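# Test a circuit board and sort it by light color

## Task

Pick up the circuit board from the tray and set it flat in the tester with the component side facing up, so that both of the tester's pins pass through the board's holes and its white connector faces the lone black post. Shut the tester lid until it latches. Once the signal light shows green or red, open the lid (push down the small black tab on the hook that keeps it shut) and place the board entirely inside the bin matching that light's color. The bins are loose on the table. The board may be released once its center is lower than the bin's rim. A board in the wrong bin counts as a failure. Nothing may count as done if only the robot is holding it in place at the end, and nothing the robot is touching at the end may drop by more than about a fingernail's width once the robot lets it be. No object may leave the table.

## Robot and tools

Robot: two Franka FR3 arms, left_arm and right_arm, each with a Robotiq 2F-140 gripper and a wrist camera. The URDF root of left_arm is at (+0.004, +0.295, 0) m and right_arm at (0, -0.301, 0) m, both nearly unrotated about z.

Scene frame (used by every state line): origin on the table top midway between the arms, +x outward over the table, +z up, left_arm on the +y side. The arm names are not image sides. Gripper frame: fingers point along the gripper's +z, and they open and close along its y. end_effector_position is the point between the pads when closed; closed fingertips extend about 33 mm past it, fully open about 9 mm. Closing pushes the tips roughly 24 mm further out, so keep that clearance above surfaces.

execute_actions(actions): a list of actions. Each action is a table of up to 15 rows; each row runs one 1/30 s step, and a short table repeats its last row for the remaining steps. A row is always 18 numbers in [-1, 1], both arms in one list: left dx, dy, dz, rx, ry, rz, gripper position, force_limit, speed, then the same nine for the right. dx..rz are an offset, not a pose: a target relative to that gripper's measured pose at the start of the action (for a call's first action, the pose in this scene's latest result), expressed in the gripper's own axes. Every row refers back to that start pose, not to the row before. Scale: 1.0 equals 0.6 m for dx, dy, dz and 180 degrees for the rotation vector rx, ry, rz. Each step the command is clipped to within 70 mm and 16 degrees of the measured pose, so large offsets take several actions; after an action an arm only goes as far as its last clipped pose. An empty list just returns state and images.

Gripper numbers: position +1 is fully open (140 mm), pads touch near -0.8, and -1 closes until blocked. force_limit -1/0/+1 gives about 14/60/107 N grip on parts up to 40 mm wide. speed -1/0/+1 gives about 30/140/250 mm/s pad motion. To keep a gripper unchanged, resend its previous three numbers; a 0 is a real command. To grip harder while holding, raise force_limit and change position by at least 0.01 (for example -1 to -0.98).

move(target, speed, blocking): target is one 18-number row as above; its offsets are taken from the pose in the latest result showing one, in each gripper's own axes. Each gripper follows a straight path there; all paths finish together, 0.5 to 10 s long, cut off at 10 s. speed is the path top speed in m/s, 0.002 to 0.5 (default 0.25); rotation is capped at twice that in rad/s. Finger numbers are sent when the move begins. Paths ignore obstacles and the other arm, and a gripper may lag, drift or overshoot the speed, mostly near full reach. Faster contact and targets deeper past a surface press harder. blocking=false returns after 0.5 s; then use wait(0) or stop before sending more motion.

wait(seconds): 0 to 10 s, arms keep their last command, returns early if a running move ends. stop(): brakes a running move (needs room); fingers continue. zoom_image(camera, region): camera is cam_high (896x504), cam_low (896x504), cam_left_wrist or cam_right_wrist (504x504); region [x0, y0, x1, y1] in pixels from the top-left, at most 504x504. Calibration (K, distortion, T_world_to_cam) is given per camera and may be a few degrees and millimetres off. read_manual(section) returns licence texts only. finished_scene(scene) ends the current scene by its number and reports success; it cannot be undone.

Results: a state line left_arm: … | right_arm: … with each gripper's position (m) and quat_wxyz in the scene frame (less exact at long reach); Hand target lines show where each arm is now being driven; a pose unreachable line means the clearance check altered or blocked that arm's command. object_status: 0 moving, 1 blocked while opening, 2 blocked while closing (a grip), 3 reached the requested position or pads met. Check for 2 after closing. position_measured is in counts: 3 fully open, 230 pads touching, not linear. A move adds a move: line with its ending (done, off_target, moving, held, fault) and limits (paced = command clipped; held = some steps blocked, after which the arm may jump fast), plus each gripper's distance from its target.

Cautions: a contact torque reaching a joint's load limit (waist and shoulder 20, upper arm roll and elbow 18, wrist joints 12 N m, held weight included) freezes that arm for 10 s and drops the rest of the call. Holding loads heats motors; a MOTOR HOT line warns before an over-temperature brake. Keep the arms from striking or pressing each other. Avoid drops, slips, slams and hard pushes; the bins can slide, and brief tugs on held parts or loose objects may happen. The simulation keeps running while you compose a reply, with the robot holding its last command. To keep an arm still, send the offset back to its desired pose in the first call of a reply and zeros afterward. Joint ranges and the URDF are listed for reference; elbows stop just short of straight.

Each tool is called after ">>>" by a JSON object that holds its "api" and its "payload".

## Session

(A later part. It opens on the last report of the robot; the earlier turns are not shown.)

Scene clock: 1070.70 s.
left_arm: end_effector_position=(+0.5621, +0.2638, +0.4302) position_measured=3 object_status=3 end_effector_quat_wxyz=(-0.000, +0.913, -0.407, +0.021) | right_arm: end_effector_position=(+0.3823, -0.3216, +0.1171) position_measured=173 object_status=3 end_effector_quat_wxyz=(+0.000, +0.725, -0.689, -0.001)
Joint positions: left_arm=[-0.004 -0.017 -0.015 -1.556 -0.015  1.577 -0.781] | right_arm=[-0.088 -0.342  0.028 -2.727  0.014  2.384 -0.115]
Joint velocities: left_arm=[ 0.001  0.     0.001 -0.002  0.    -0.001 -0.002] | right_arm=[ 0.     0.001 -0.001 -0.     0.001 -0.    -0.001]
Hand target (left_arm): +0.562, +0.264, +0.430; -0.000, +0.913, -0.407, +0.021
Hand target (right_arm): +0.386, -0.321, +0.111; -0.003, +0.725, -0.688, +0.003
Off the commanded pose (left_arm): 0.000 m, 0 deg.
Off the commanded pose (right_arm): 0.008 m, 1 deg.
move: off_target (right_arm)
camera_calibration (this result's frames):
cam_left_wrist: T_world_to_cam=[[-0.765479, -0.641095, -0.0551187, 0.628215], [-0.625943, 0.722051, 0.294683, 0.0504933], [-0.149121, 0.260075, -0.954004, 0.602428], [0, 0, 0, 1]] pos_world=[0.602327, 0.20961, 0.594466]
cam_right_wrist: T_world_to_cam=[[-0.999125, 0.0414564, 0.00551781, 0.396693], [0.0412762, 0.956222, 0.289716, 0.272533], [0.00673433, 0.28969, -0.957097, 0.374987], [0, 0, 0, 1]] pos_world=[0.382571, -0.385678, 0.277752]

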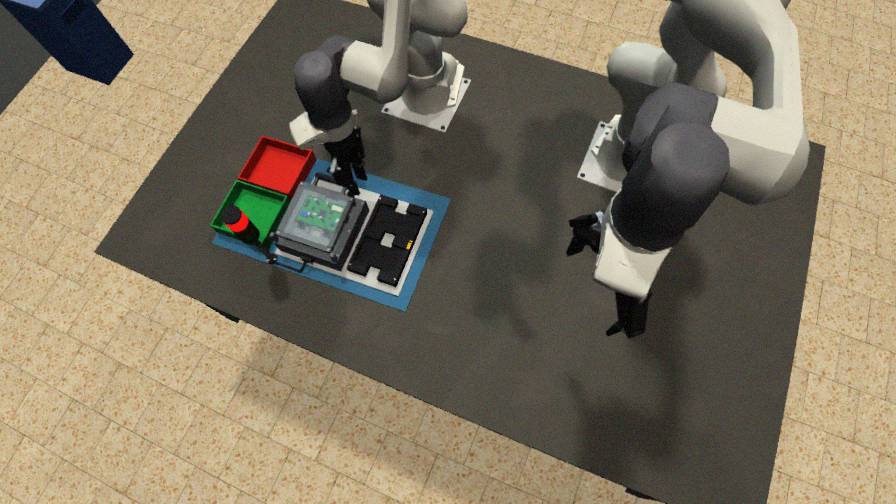

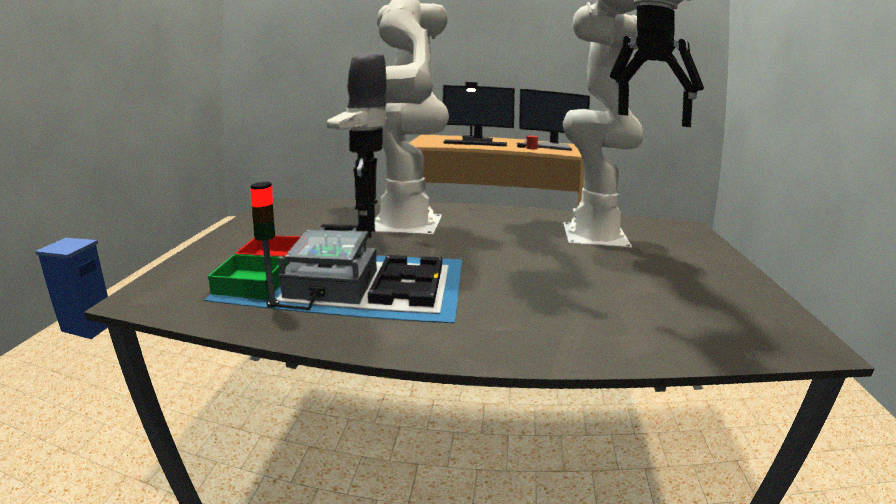

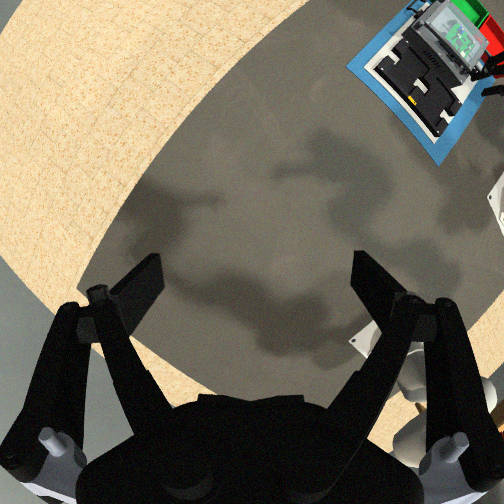

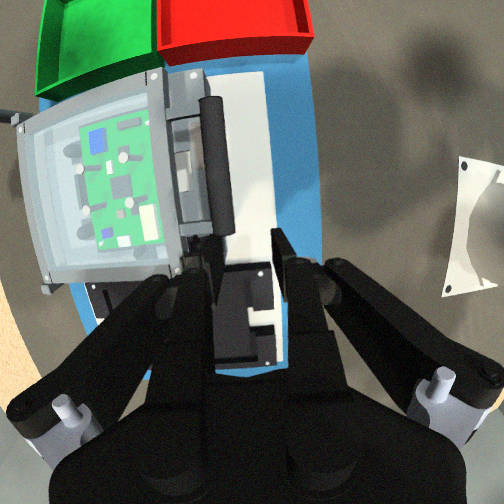

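>>> {"api": "move", "payload": {"target": [0,0,0,0,0,0,1,0,0, -0.012,0,-0.1,0,0,0,-0.35,0.2,-0.6], "speed": 0.04}}

>>> {"api": "zoom_image", "payload": {"camera": "cam_low", "region": [230, 160, 400, 310]}}

Scene clock: 1078.43 s.
left_arm: end_effector_position=(+0.5621, +0.2638, +0.4302) position_measured=3 object_status=3 end_effector_quat_wxyz=(-0.000, +0.913, -0.407, +0.021) | right_arm: end_effector_position=(+0.3834, -0.3167, +0.1761) position_measured=173 object_status=3 end_effector_quat_wxyz=(-0.001, +0.726, -0.688, +0.001)
Joint positions: left_arm=[-0.004 -0.017 -0.015 -1.556 -0.015  1.577 -0.781] | right_arm=[-0.084 -0.453  0.035 -2.651  0.018  2.201 -0.108]
Joint velocities: left_arm=[-0.001  0.     0.001  0.001 -0.001 -0.     0.001] | right_arm=[-0.001 -0.001  0.     0.001  0.    -0.012  0.001]
Hand target (left_arm): +0.562, +0.264, +0.430; -0.000, +0.913, -0.407, +0.021
Hand target (right_arm): +0.382, -0.315, +0.177; +0.000, +0.725, -0.689, -0.000
Off the commanded pose (left_arm): 0.000 m, 0 deg.
Off the commanded pose (right_arm): 0.003 m, 0 deg.
move: done
camera_calibration (this result's frames):
cam_left_wrist: T_world_to_cam=[[-0.765479, -0.641095, -0.0551189, 0.628215], [-0.625943, 0.722051, 0.294683, 0.0504934], [-0.149121, 0.260075, -0.954004, 0.602428], [0, 0, 0, 1]] pos_world=[0.602327, 0.20961, 0.594466]
cam_right_wrist: T_world_to_cam=[[-0.999204, 0.0398186, 0.00228562, 0.397394], [0.0387811, 0.956591, 0.288841, 0.251969], [0.00931484, 0.2887, -0.957374, 0.428767], [0, 0, 0, 1]] pos_world=[0.383313, -0.38064, 0.336803]

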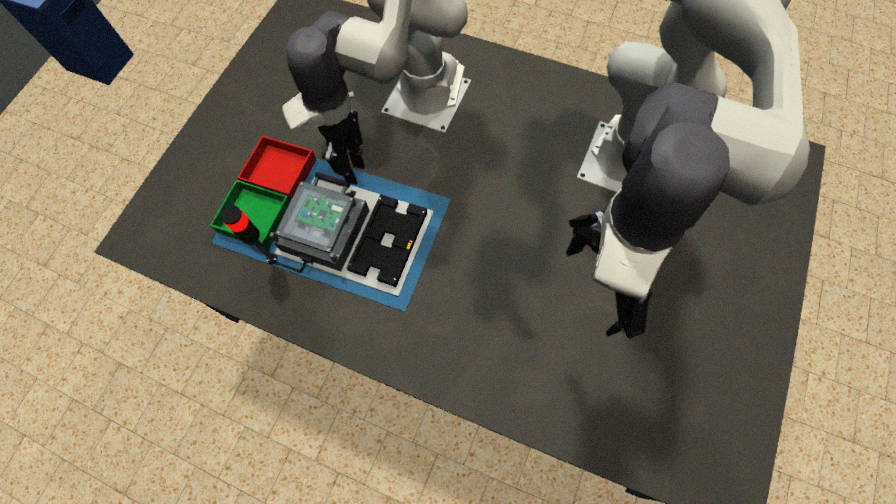

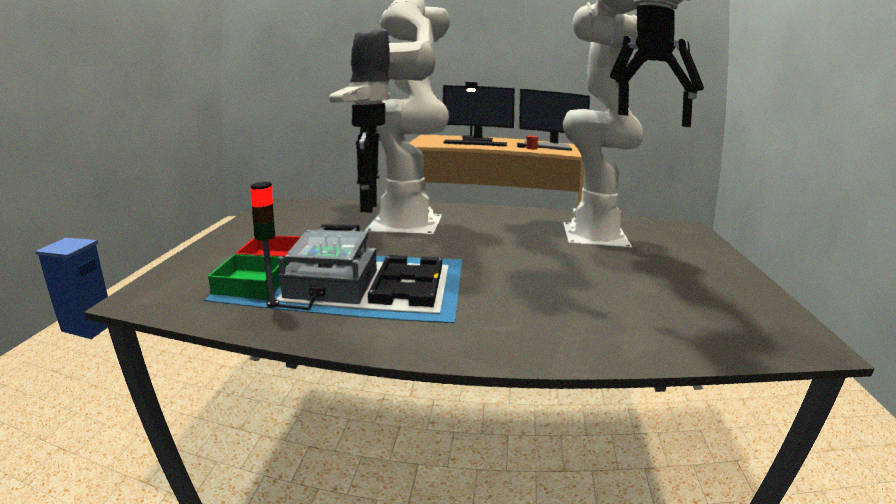

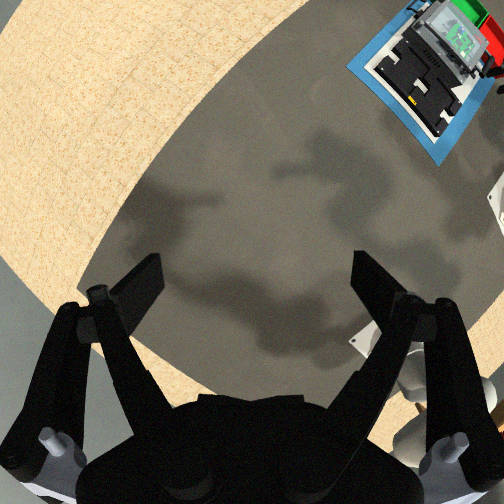

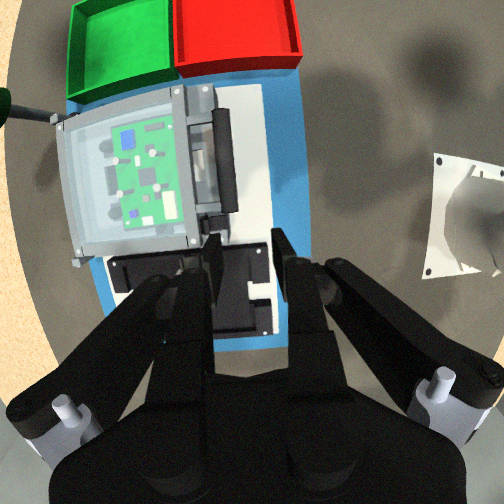

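Region (230, 160, 400, 310) of cam_low's 896x504 image, scaled by 2.965, with more detail than that image has; it fills the top 445 rows of this view, and the rest is white.

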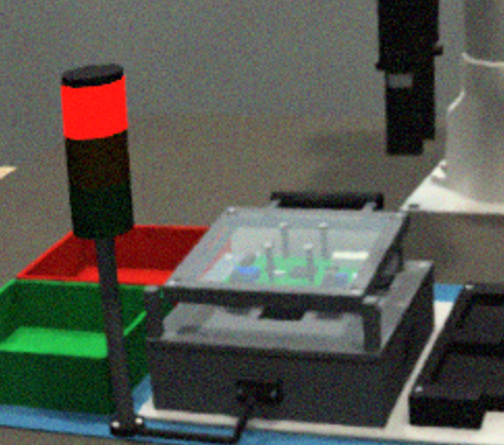

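>>> {"api": "move", "payload": {"target": [0,0,0,0,0,0,1,0,0, 0.098,-0.016,0.01,0,0,0,-0.5,0.2,-0.3], "speed": 0.08}}

>>> {"api": "zoom_image", "payload": {"camera": "cam_right_wrist", "region": [160, 140, 340, 320]}}

Scene clock: 1099.10 s.
left_arm: end_effector_position=(+0.5621, +0.2638, +0.4302) position_measured=3 object_status=3 end_effector_quat_wxyz=(-0.000, +0.913, -0.407, +0.021) | right_arm: end_effector_position=(+0.3929, -0.3737, +0.1695) position_measured=192 object_status=3 end_effector_quat_wxyz=(+0.000, +0.721, -0.693, -0.001)
Joint positions: left_arm=[-0.004 -0.017 -0.015 -1.556 -0.015  1.577 -0.781] | right_arm=[-0.123 -0.386 -0.067 -2.611 -0.031  2.223 -0.197]
Joint velocities: left_arm=[ 0.     0.001  0.    -0.    -0.    -0.001  0.001] | right_arm=[ 0.003  0.001 -0.003  0.001 -0.001  0.003 -0.03 ]
Hand target (left_arm): +0.562, +0.264, +0.430; -0.000, +0.913, -0.407, +0.021
Hand target (right_arm): +0.395, -0.374, +0.170; -0.000, +0.726, -0.688, +0.001
Off the commanded pose (left_arm): 0.000 m, 0 deg.
Off the commanded pose (right_arm): 0.004 m, 1 deg.
move: off_target (right_arm)
camera_calibration (this result's frames):
cam_left_wrist: T_world_to_cam=[[-0.765479, -0.641095, -0.0551187, 0.628215], [-0.625943, 0.722051, 0.294683, 0.0504934], [-0.149121, 0.260075, -0.954004, 0.602429], [0, 0, 0, 1]] pos_world=[0.602327, 0.20961, 0.594466]
cam_right_wrist: T_world_to_cam=[[-0.998521, 0.0538807, 0.00723591, 0.413338], [0.0536584, 0.955403, 0.290388, 0.30146], [0.00873308, 0.290347, -0.956882, 0.439571], [0, 0, 0, 1]] pos_world=[0.392712, -0.437915, 0.330086]

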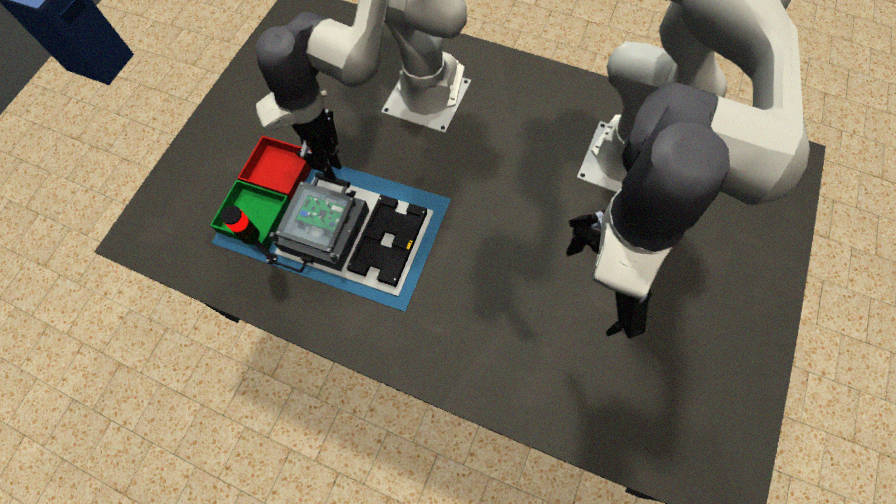

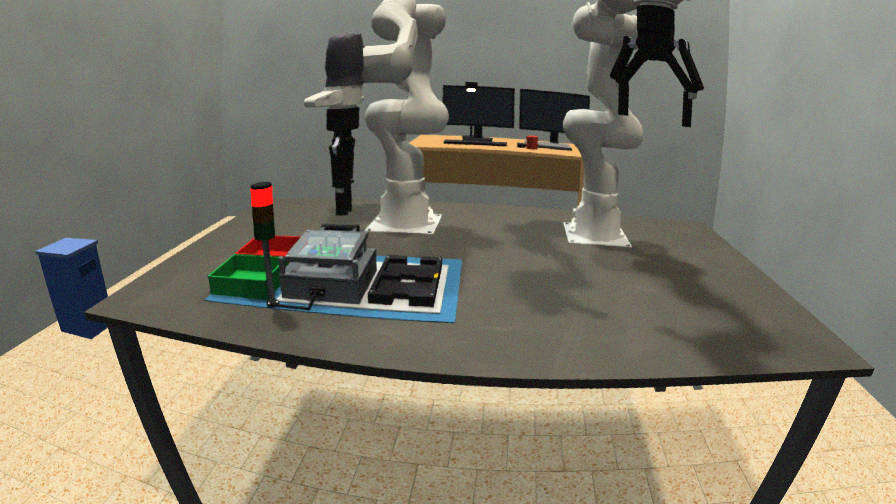

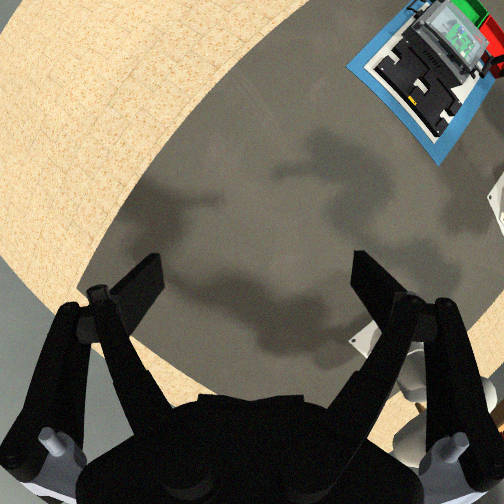

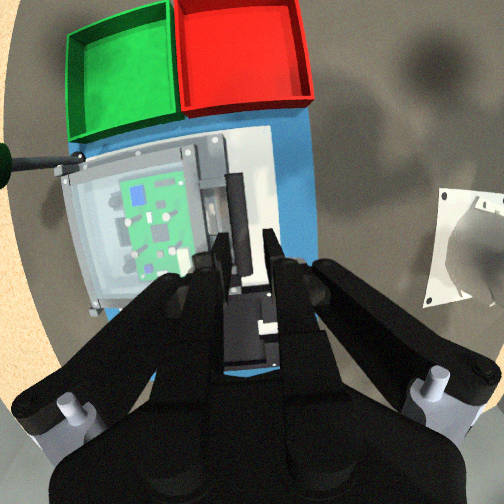

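Region (160, 140, 340, 320) of cam_right_wrist's 504x504 image, scaled by 2.800, with more detail than that image has.

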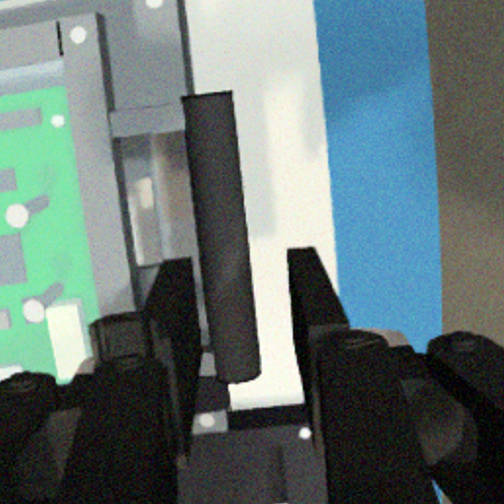

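>>> {"api": "move", "payload": {"target": [0,0,0,0,0,0,1,0,0, 0,-0.0075,0.045,0,0,0,-0.5,0.2,-0.3], "speed": 0.03}}

>>> {"api": "zoom_image", "payload": {"camera": "cam_right_wrist", "region": [160, 140, 340, 320]}}

Scene clock: 1108.30 s.
left_arm: end_effector_position=(+0.5621, +0.2638, +0.4302) position_measured=3 object_status=3 end_effector_quat_wxyz=(-0.000, +0.913, -0.407, +0.021) | right_arm: end_effector_position=(+0.3960, -0.3740, +0.1434) position_measured=192 object_status=3 end_effector_quat_wxyz=(+0.002, +0.723, -0.691, -0.003)
Joint positions: left_arm=[-0.004 -0.017 -0.015 -1.556 -0.015  1.577 -0.781] | right_arm=[-0.123 -0.328 -0.068 -2.633 -0.03   2.299 -0.203]
Joint velocities: left_arm=[ 0.    -0.001 -0.     0.    -0.001  0.    -0.   ] | right_arm=[ 0.    -0.    -0.001  0.001 -0.     0.014  0.003]
Hand target (left_arm): +0.562, +0.264, +0.430; -0.000, +0.913, -0.407, +0.021
Hand target (right_arm): +0.397, -0.373, +0.143; +0.001, +0.721, -0.693, -0.001
Off the commanded pose (left_arm): 0.000 m, 0 deg.
Off the commanded pose (right_arm): 0.002 m, 0 deg.
move: done
camera_calibration (this result's frames):
cam_left_wrist: T_world_to_cam=[[-0.765479, -0.641095, -0.0551188, 0.628215], [-0.625943, 0.722051, 0.294683, 0.0504934], [-0.149121, 0.260075, -0.954004, 0.602429], [0, 0, 0, 1]] pos_world=[0.602327, 0.20961, 0.594466]
cam_right_wrist: T_world_to_cam=[[-0.998755, 0.0486467, 0.0110385, 0.414151], [0.0497578, 0.955853, 0.289603, 0.310983], [0.00353702, 0.289791, -0.957083, 0.416458], [0, 0, 0, 1]] pos_world=[0.396689, -0.438087, 0.303952]

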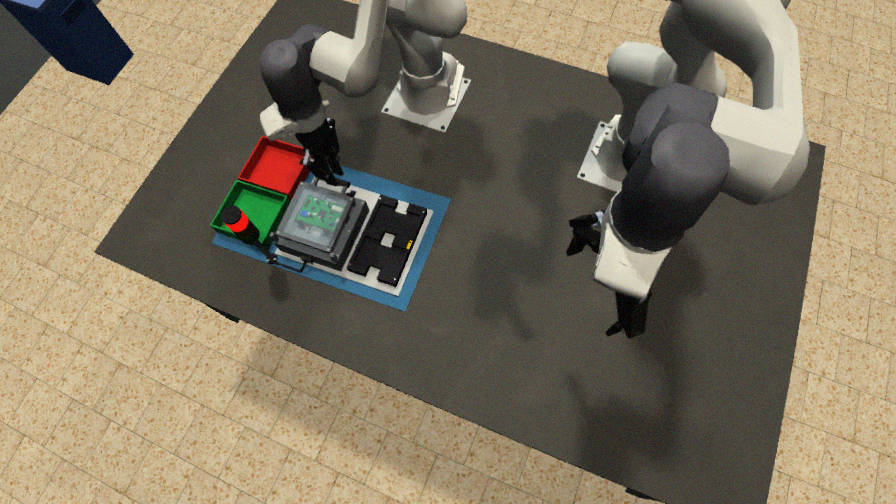

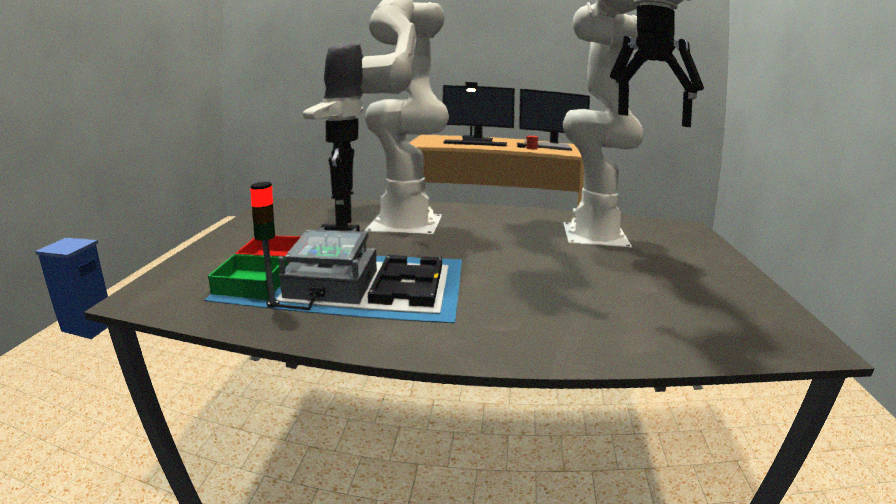

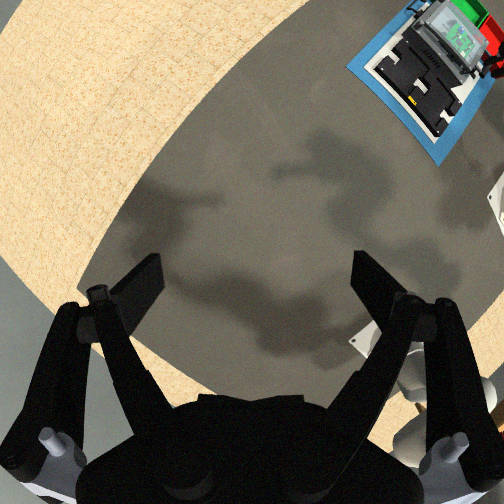

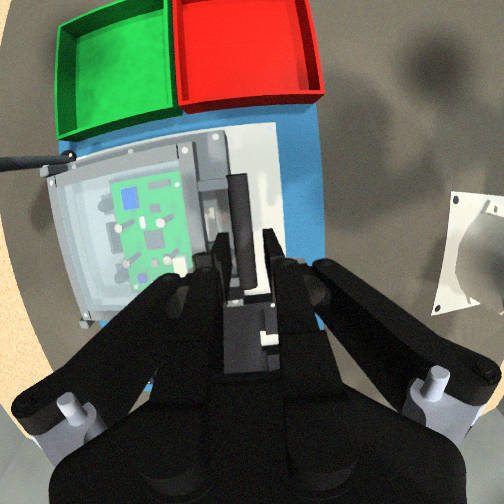

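Region (160, 140, 340, 320) of cam_right_wrist's 504x504 image, scaled by 2.800, with more detail than that image has.

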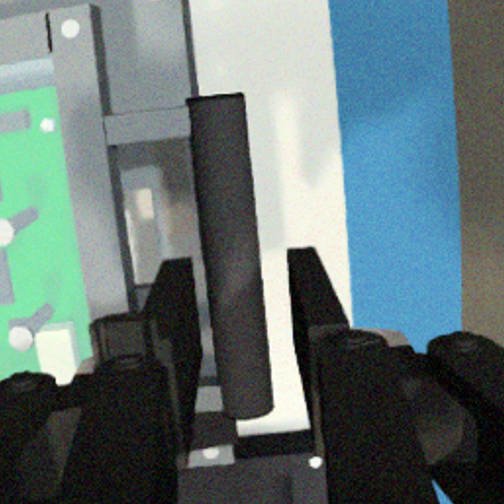

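>>> {"api": "move", "payload": {"target": [0,0,0,0,0,0,1,0,0, 0,-0.004,0.035,0,0,0,-0.5,0.2,-0.3], "speed": 0.02}}

>>> {"api": "zoom_image", "payload": {"camera": "cam_right_wrist", "region": [160, 140, 340, 320]}}

Scene clock: 1114.90 s.
left_arm: end_effector_position=(+0.5621, +0.2638, +0.4302) position_measured=3 object_status=3 end_effector_quat_wxyz=(-0.000, +0.913, -0.407, +0.021) | right_arm: end_effector_position=(+0.3969, -0.3742, +0.1231) position_measured=192 object_status=3 end_effector_quat_wxyz=(+0.004, +0.722, -0.691, -0.004)
Joint positions: left_arm=[-0.004 -0.017 -0.015 -1.556 -0.015  1.577 -0.781] | right_arm=[-0.123 -0.282 -0.068 -2.649 -0.03   2.357 -0.202]
Joint velocities: left_arm=[ 0.     0.    -0.     0.     0.001  0.    -0.001] | right_arm=[-0.001  0.001  0.    -0.001  0.002  0.017 -0.001]
Hand target (left_arm): +0.562, +0.264, +0.430; -0.000, +0.913, -0.407, +0.021
Hand target (right_arm): +0.398, -0.374, +0.123; +0.002, +0.723, -0.691, -0.003
Off the commanded pose (left_arm): 0.000 m, 0 deg.
Off the commanded pose (right_arm): 0.002 m, 0 deg.
move: done
camera_calibration (this result's frames):
cam_left_wrist: T_world_to_cam=[[-0.765479, -0.641095, -0.0551188, 0.628215], [-0.625943, 0.722051, 0.294683, 0.0504933], [-0.149121, 0.260075, -0.954004, 0.602428], [0, 0, 0, 1]] pos_world=[0.602327, 0.20961, 0.594466]
cam_right_wrist: T_world_to_cam=[[-0.998671, 0.0492535, 0.0151708, 0.414971], [0.0515362, 0.956084, 0.288526, 0.3165], [-0.000293658, 0.288924, -0.957352, 0.398381], [0, 0, 0, 1]] pos_world=[0.398225, -0.438141, 0.283777]

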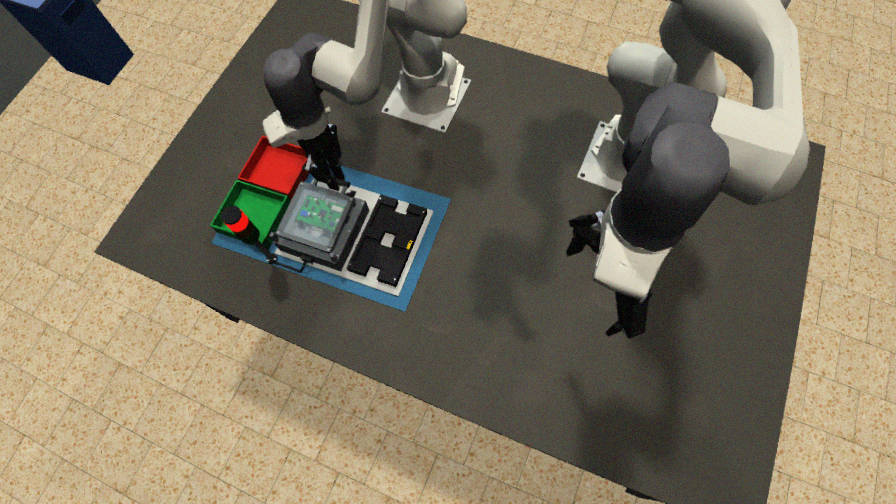

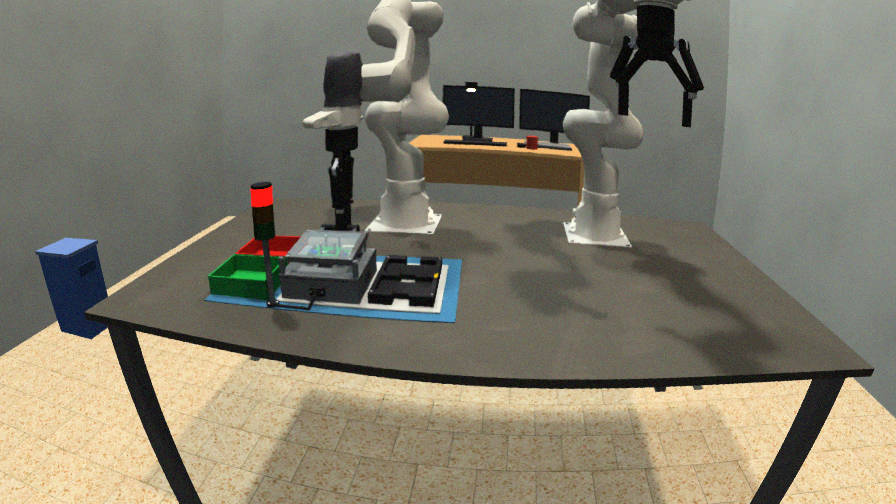

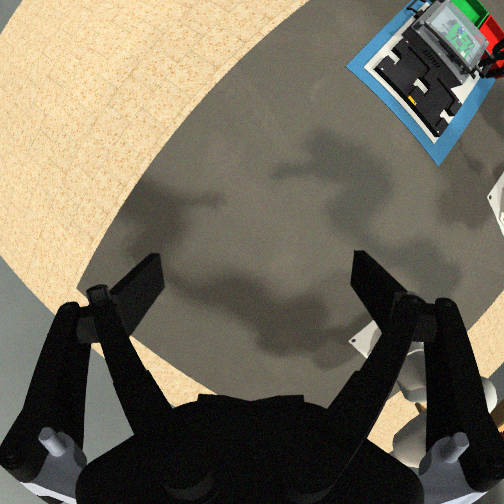

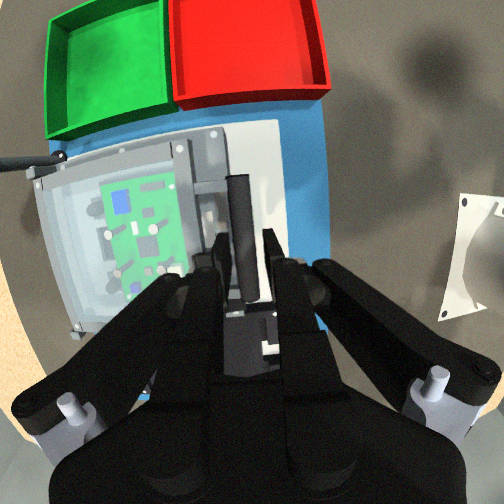

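Region (160, 140, 340, 320) of cam_right_wrist's 504x504 image, scaled by 2.800, with more detail than that image has.

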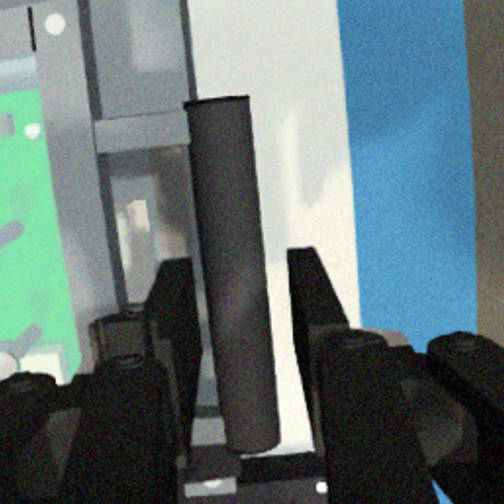

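>>> {"api": "execute_actions", "payload": {"actions": [[[0,0,0,0,0,0,1,0,0, 0,0,0,0,0,0,-1,-0.6,-0.3]],[[0,0,0,0,0,0,1,0,0, 0,0,0,0,0,0,-1,-0.6,-0.3]]]}}

Scene clock: 1120.27 s.
left_arm: end_effector_position=(+0.5621, +0.2638, +0.4302) position_measured=3 object_status=3 end_effector_quat_wxyz=(-0.000, +0.913, -0.407, +0.021) | right_arm: end_effector_position=(+0.3980, -0.3743, +0.1234) position_measured=209 object_status=2 end_effector_quat_wxyz=(+0.003, +0.724, -0.690, -0.002)
Joint positions: left_arm=[-0.004 -0.017 -0.015 -1.556 -0.015  1.577 -0.781] | right_arm=[-0.122 -0.282 -0.068 -2.649 -0.03   2.36  -0.205]
Joint velocities: left_arm=[-0.     0.     0.001 -0.002  0.001  0.001 -0.001] | right_arm=[ 0.    -0.     0.     0.     0.001 -0.    -0.   ]
Hand target (left_arm): +0.562, +0.264, +0.430; -0.000, +0.913, -0.407, +0.021
Hand target (right_arm): +0.398, -0.374, +0.123; +0.003, +0.723, -0.691, -0.002
Off the commanded pose (left_arm): 0.000 m, 0 deg.
Off the commanded pose (right_arm): 0.000 m, 0 deg.
camera_calibration (this result's frames):
cam_left_wrist: T_world_to_cam=[[-0.765479, -0.641096, -0.055119, 0.628215], [-0.625943, 0.722051, 0.294683, 0.0504935], [-0.149121, 0.260075, -0.954004, 0.602429], [0, 0, 0, 1]] pos_world=[0.602327, 0.209611, 0.594466]
cam_right_wrist: T_world_to_cam=[[-0.998866, 0.0461289, 0.0117818, 0.41542], [0.0475664, 0.956367, 0.288269, 0.318185], [0.00202979, 0.288503, -0.957477, 0.397641], [0, 0, 0, 1]] pos_world=[0.399007, -0.438185, 0.284114]

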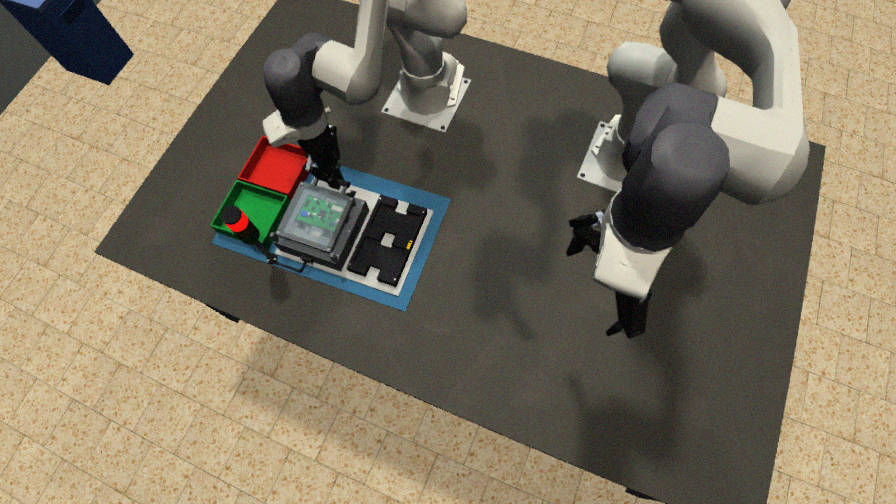

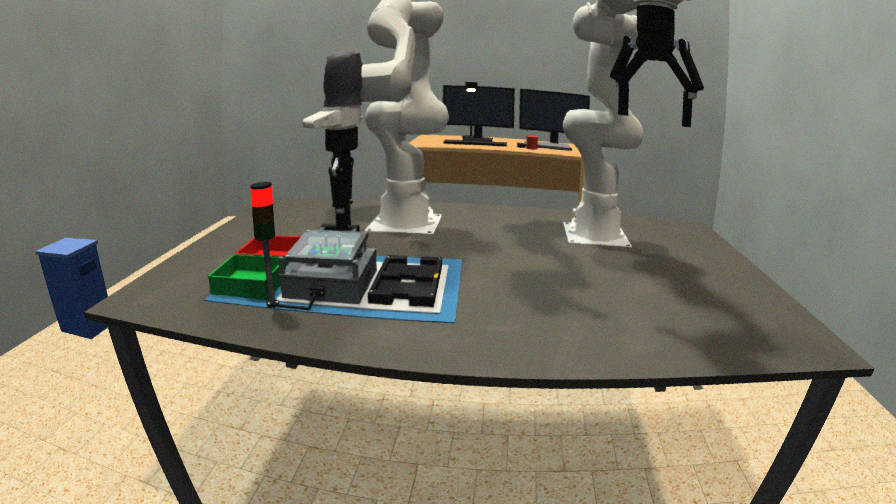

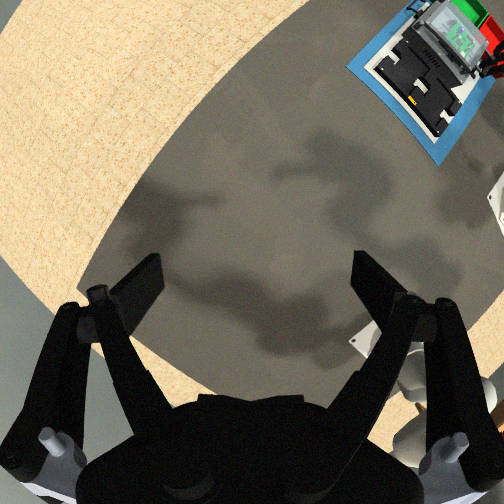

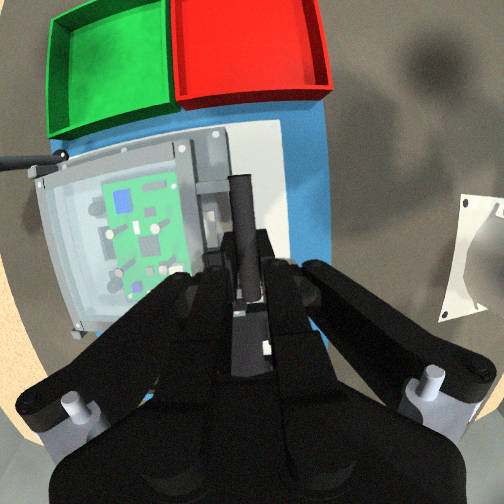

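>>> {"api": "move", "payload": {"target": [0,0,0,0,0,0,1,0,0, 0,-0.017,-0.097,0,0,0,-1,-0.6,-0.3], "speed": 0.05}}

>>> {"api": "move", "payload": {"target": [0,0,0,0,0,0,1,0,0, 0,-0.05,-0.087,0,0,0,-1,-0.6,-0.3], "speed": 0.06}}

Scene clock: 1133.93 s.
left_arm: end_effector_position=(+0.5621, +0.2638, +0.4302) position_measured=3 object_status=3 end_effector_quat_wxyz=(-0.000, +0.913, -0.407, +0.021) | right_arm: end_effector_position=(+0.4088, -0.3746, +0.1755) position_measured=209 object_status=2 end_effector_quat_wxyz=(+0.004, +0.725, -0.689, -0.003)
Joint positions: left_arm=[-0.004 -0.017 -0.015 -1.556 -0.015  1.577 -0.781] | right_arm=[-0.122 -0.337 -0.061 -2.549 -0.029  2.202 -0.205]
Joint velocities: left_arm=[ 0.     0.002  0.     0.001  0.001  0.    -0.001] | right_arm=[ 0.001  0.001  0.001  0.002  0.    -0.004  0.001]
Hand target (left_arm): +0.562, +0.264, +0.430; -0.000, +0.913, -0.407, +0.021
Hand target (right_arm): +0.409, -0.375, +0.181; +0.003, +0.723, -0.691, -0.002
Off the commanded pose (left_arm): 0.000 m, 0 deg.
Off the commanded pose (right_arm): 0.006 m, 0 deg.
move: off_target (right_arm)
camera_calibration (this result's frames):
cam_left_wrist: T_world_to_cam=[[-0.765479, -0.641095, -0.0551189, 0.628215], [-0.625943, 0.722051, 0.294683, 0.0504935], [-0.149121, 0.260075, -0.954004, 0.602428], [0, 0, 0, 1]] pos_world=[0.602327, 0.20961, 0.594466]
cam_right_wrist: T_world_to_cam=[[-0.999038, 0.0414115, 0.0144055, 0.423485], [0.0438054, 0.956757, 0.28757, 0.304798], [-0.00187385, 0.287925, -0.957651, 0.448997], [0, 0, 0, 1]] pos_world=[0.410567, -0.438432, 0.336231]

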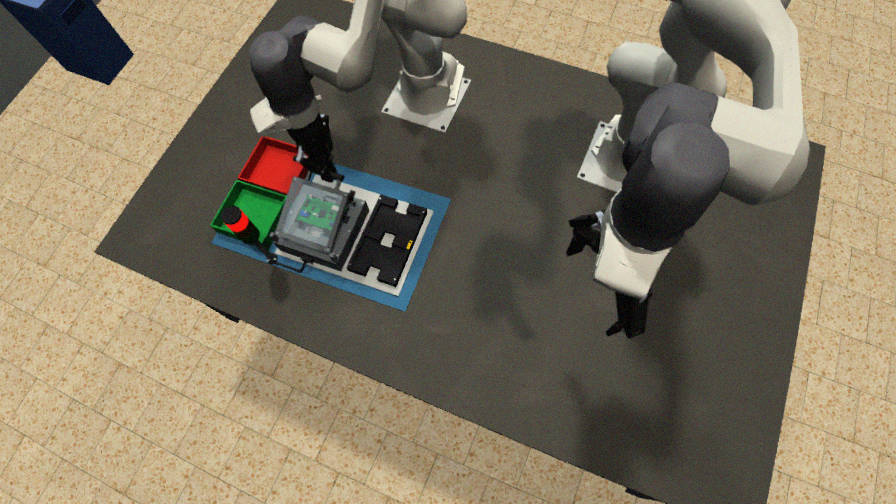

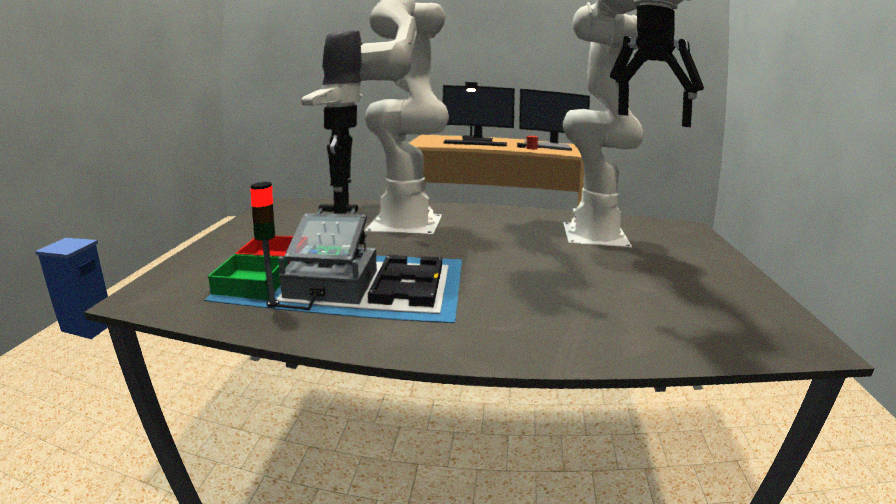

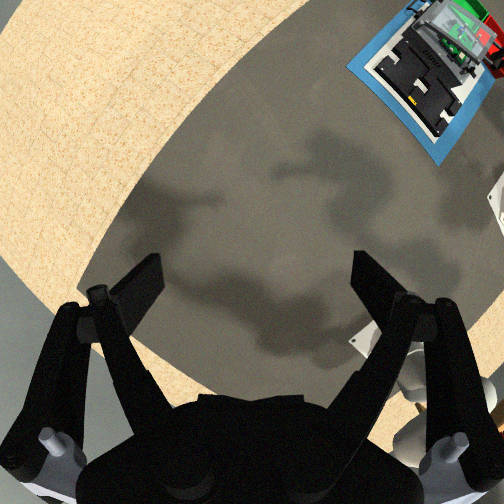

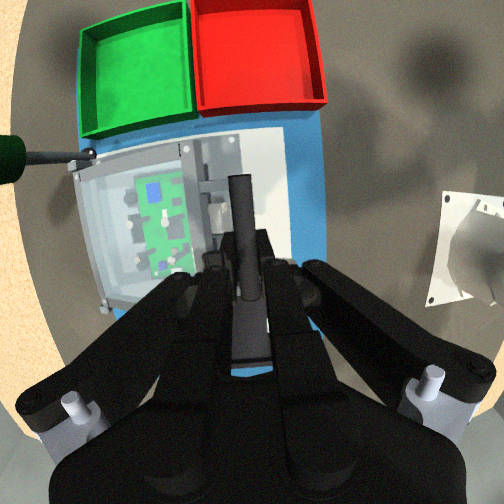

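Scene clock: 1135.23 s.
left_arm: end_effector_position=(+0.5621, +0.2638, +0.4302) position_measured=3 object_status=3 end_effector_quat_wxyz=(-0.000, +0.913, -0.407, +0.021) | right_arm: end_effector_position=(+0.4304, -0.3751, +0.2176) position_measured=209 object_status=2 end_effector_quat_wxyz=(+0.013, +0.725, -0.688, -0.014)
Joint positions: left_arm=[-0.004 -0.017 -0.015 -1.556 -0.015  1.577 -0.781] | right_arm=[-0.116 -0.296 -0.054 -2.388 -0.025  2.055 -0.2  ]
Joint velocities: left_arm=[-0.    -0.001 -0.    -0.002  0.    -0.    -0.   ] | right_arm=[-0.001  0.005 -0.001  0.006  0.001 -0.006  0.002]
Hand target (left_arm): +0.562, +0.264, +0.430; -0.000, +0.913, -0.407, +0.021
Hand target (right_arm): +0.439, -0.375, +0.228; +0.005, +0.725, -0.689, -0.003
Off the commanded pose (left_arm): 0.000 m, 0 deg.
Off the commanded pose (right_arm): 0.013 m, 2 deg.
move: off_target (right_arm)
camera_calibration (this result's frames):
cam_left_wrist: T_world_to_cam=[[-0.765479, -0.641095, -0.0551187, 0.628215], [-0.625943, 0.722051, 0.294683, 0.0504934], [-0.149121, 0.260075, -0.954004, 0.602429], [0, 0, 0, 1]] pos_world=[0.602327, 0.20961, 0.594466]
cam_right_wrist: T_world_to_cam=[[-0.998239, 0.0410381, 0.0428238, 0.437781], [0.0516427, 0.95647, 0.287226, 0.288717], [-0.0291725, 0.288932, -0.956905, 0.50146], [0, 0, 0, 1]] pos_world=[0.436728, -0.439002, 0.378175]

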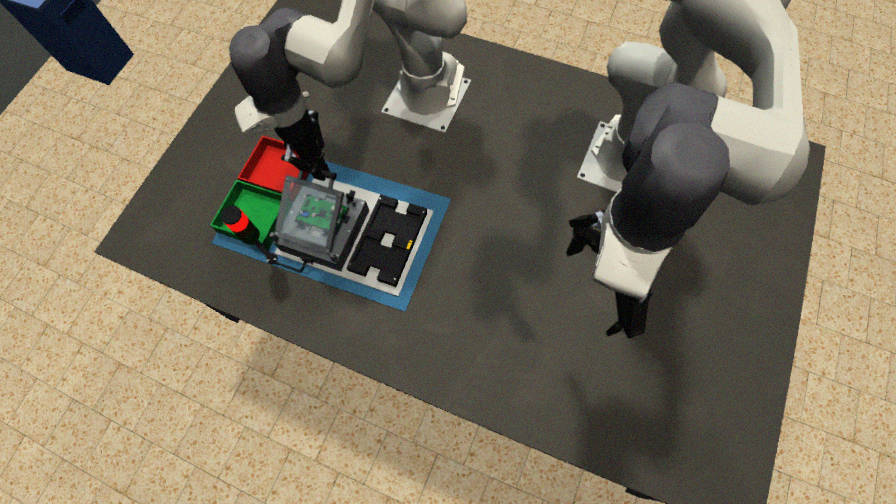

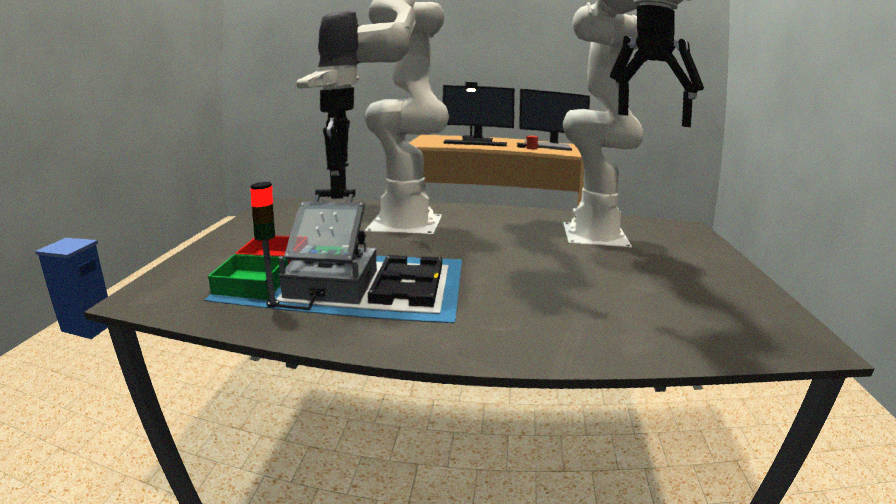

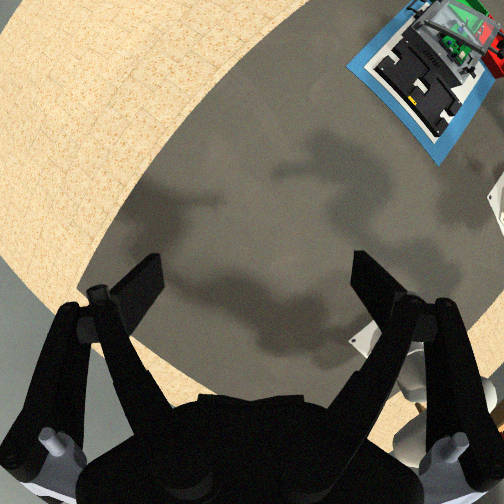

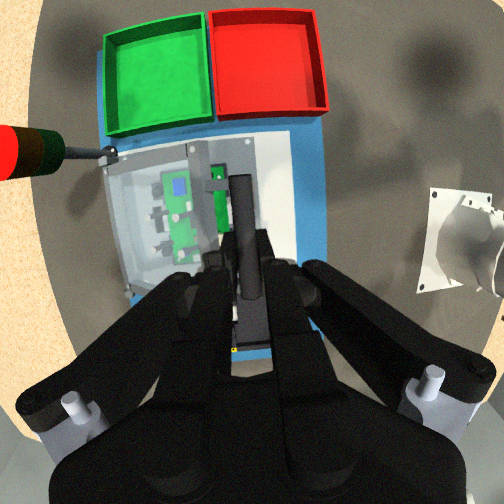

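>>> {"api": "move", "payload": {"target": [0,0,0,0,0,0,1,0,0, 0,-0.108,-0.098,0.035,0,0,-1,-0.6,-0.3], "speed": 0.06}}

Scene clock: 1145.57 s.
left_arm: end_effector_position=(+0.5621, +0.2638, +0.4302) position_measured=3 object_status=3 end_effector_quat_wxyz=(-0.000, +0.913, -0.407, +0.021) | right_arm: end_effector_position=(+0.4809, -0.3743, +0.2722) position_measured=209 object_status=2 end_effector_quat_wxyz=(-0.012, +0.724, -0.689, +0.009)
Joint positions: left_arm=[-0.004 -0.017 -0.015 -1.556 -0.015  1.577 -0.781] | right_arm=[-0.107 -0.246 -0.054 -2.211 -0.003  1.995 -0.199]
Joint velocities: left_arm=[ 0.001 -0.001  0.001  0.     0.001 -0.001  0.   ] | right_arm=[0.001 0.001 0.001 0.008 0.002 0.003 0.001]
Hand target (left_arm): +0.562, +0.264, +0.430; -0.000, +0.913, -0.407, +0.021
Hand target (right_arm): +0.497, -0.374, +0.275; -0.025, +0.724, -0.689, +0.025
Off the commanded pose (left_arm): 0.000 m, 0 deg.
Off the commanded pose (right_arm): 0.017 m, 2 deg.
move: off_target (right_arm)
camera_calibration (this result's frames):
cam_left_wrist: T_world_to_cam=[[-0.765479, -0.641095, -0.0551188, 0.628215], [-0.625943, 0.722051, 0.294683, 0.0504934], [-0.149121, 0.260075, -0.954004, 0.602428], [0, 0, 0, 1]] pos_world=[0.602327, 0.20961, 0.594466]
cam_right_wrist: T_world_to_cam=[[-0.998737, 0.0433272, -0.0254364, 0.505487], [0.0338792, 0.954635, 0.295845, 0.275265], [0.0371006, 0.294609, -0.954897, 0.524655], [0, 0, 0, 1]] pos_world=[0.476058, -0.439247, 0.432414]

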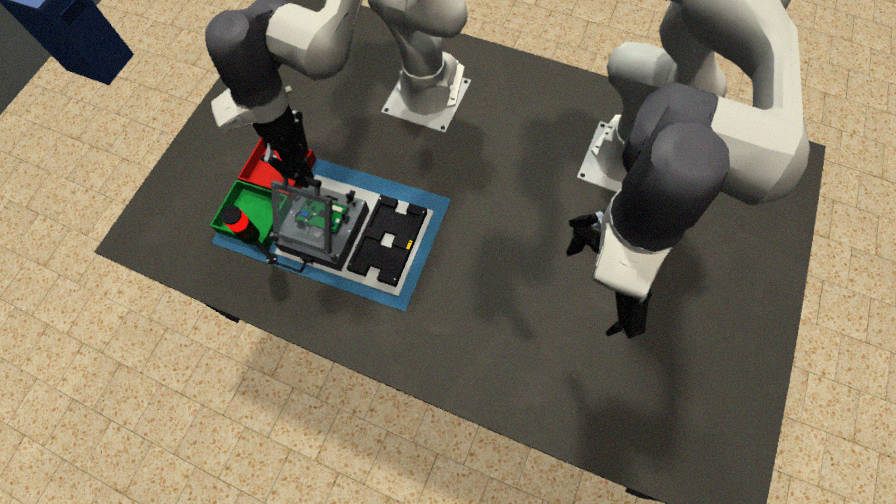

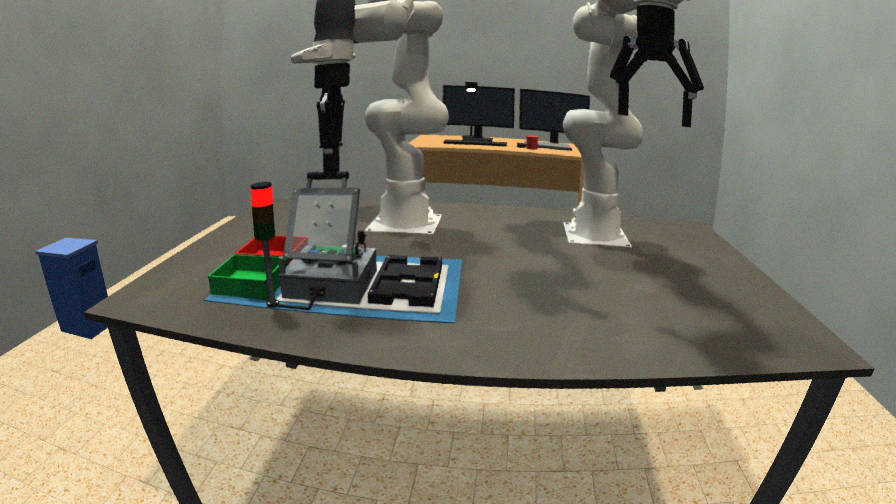

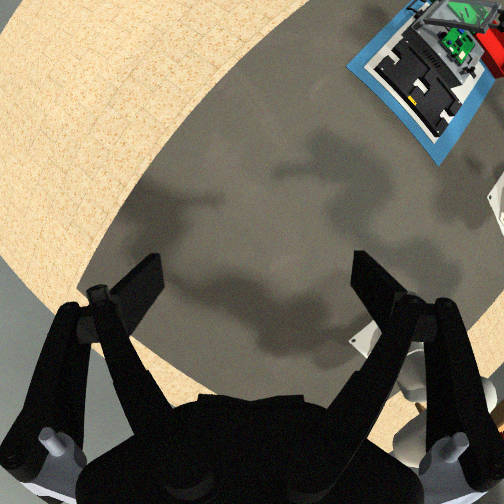

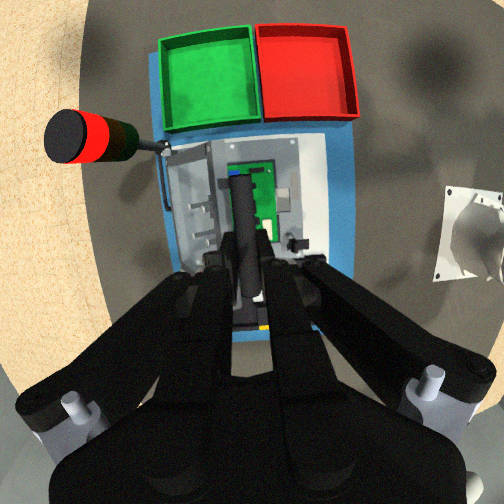

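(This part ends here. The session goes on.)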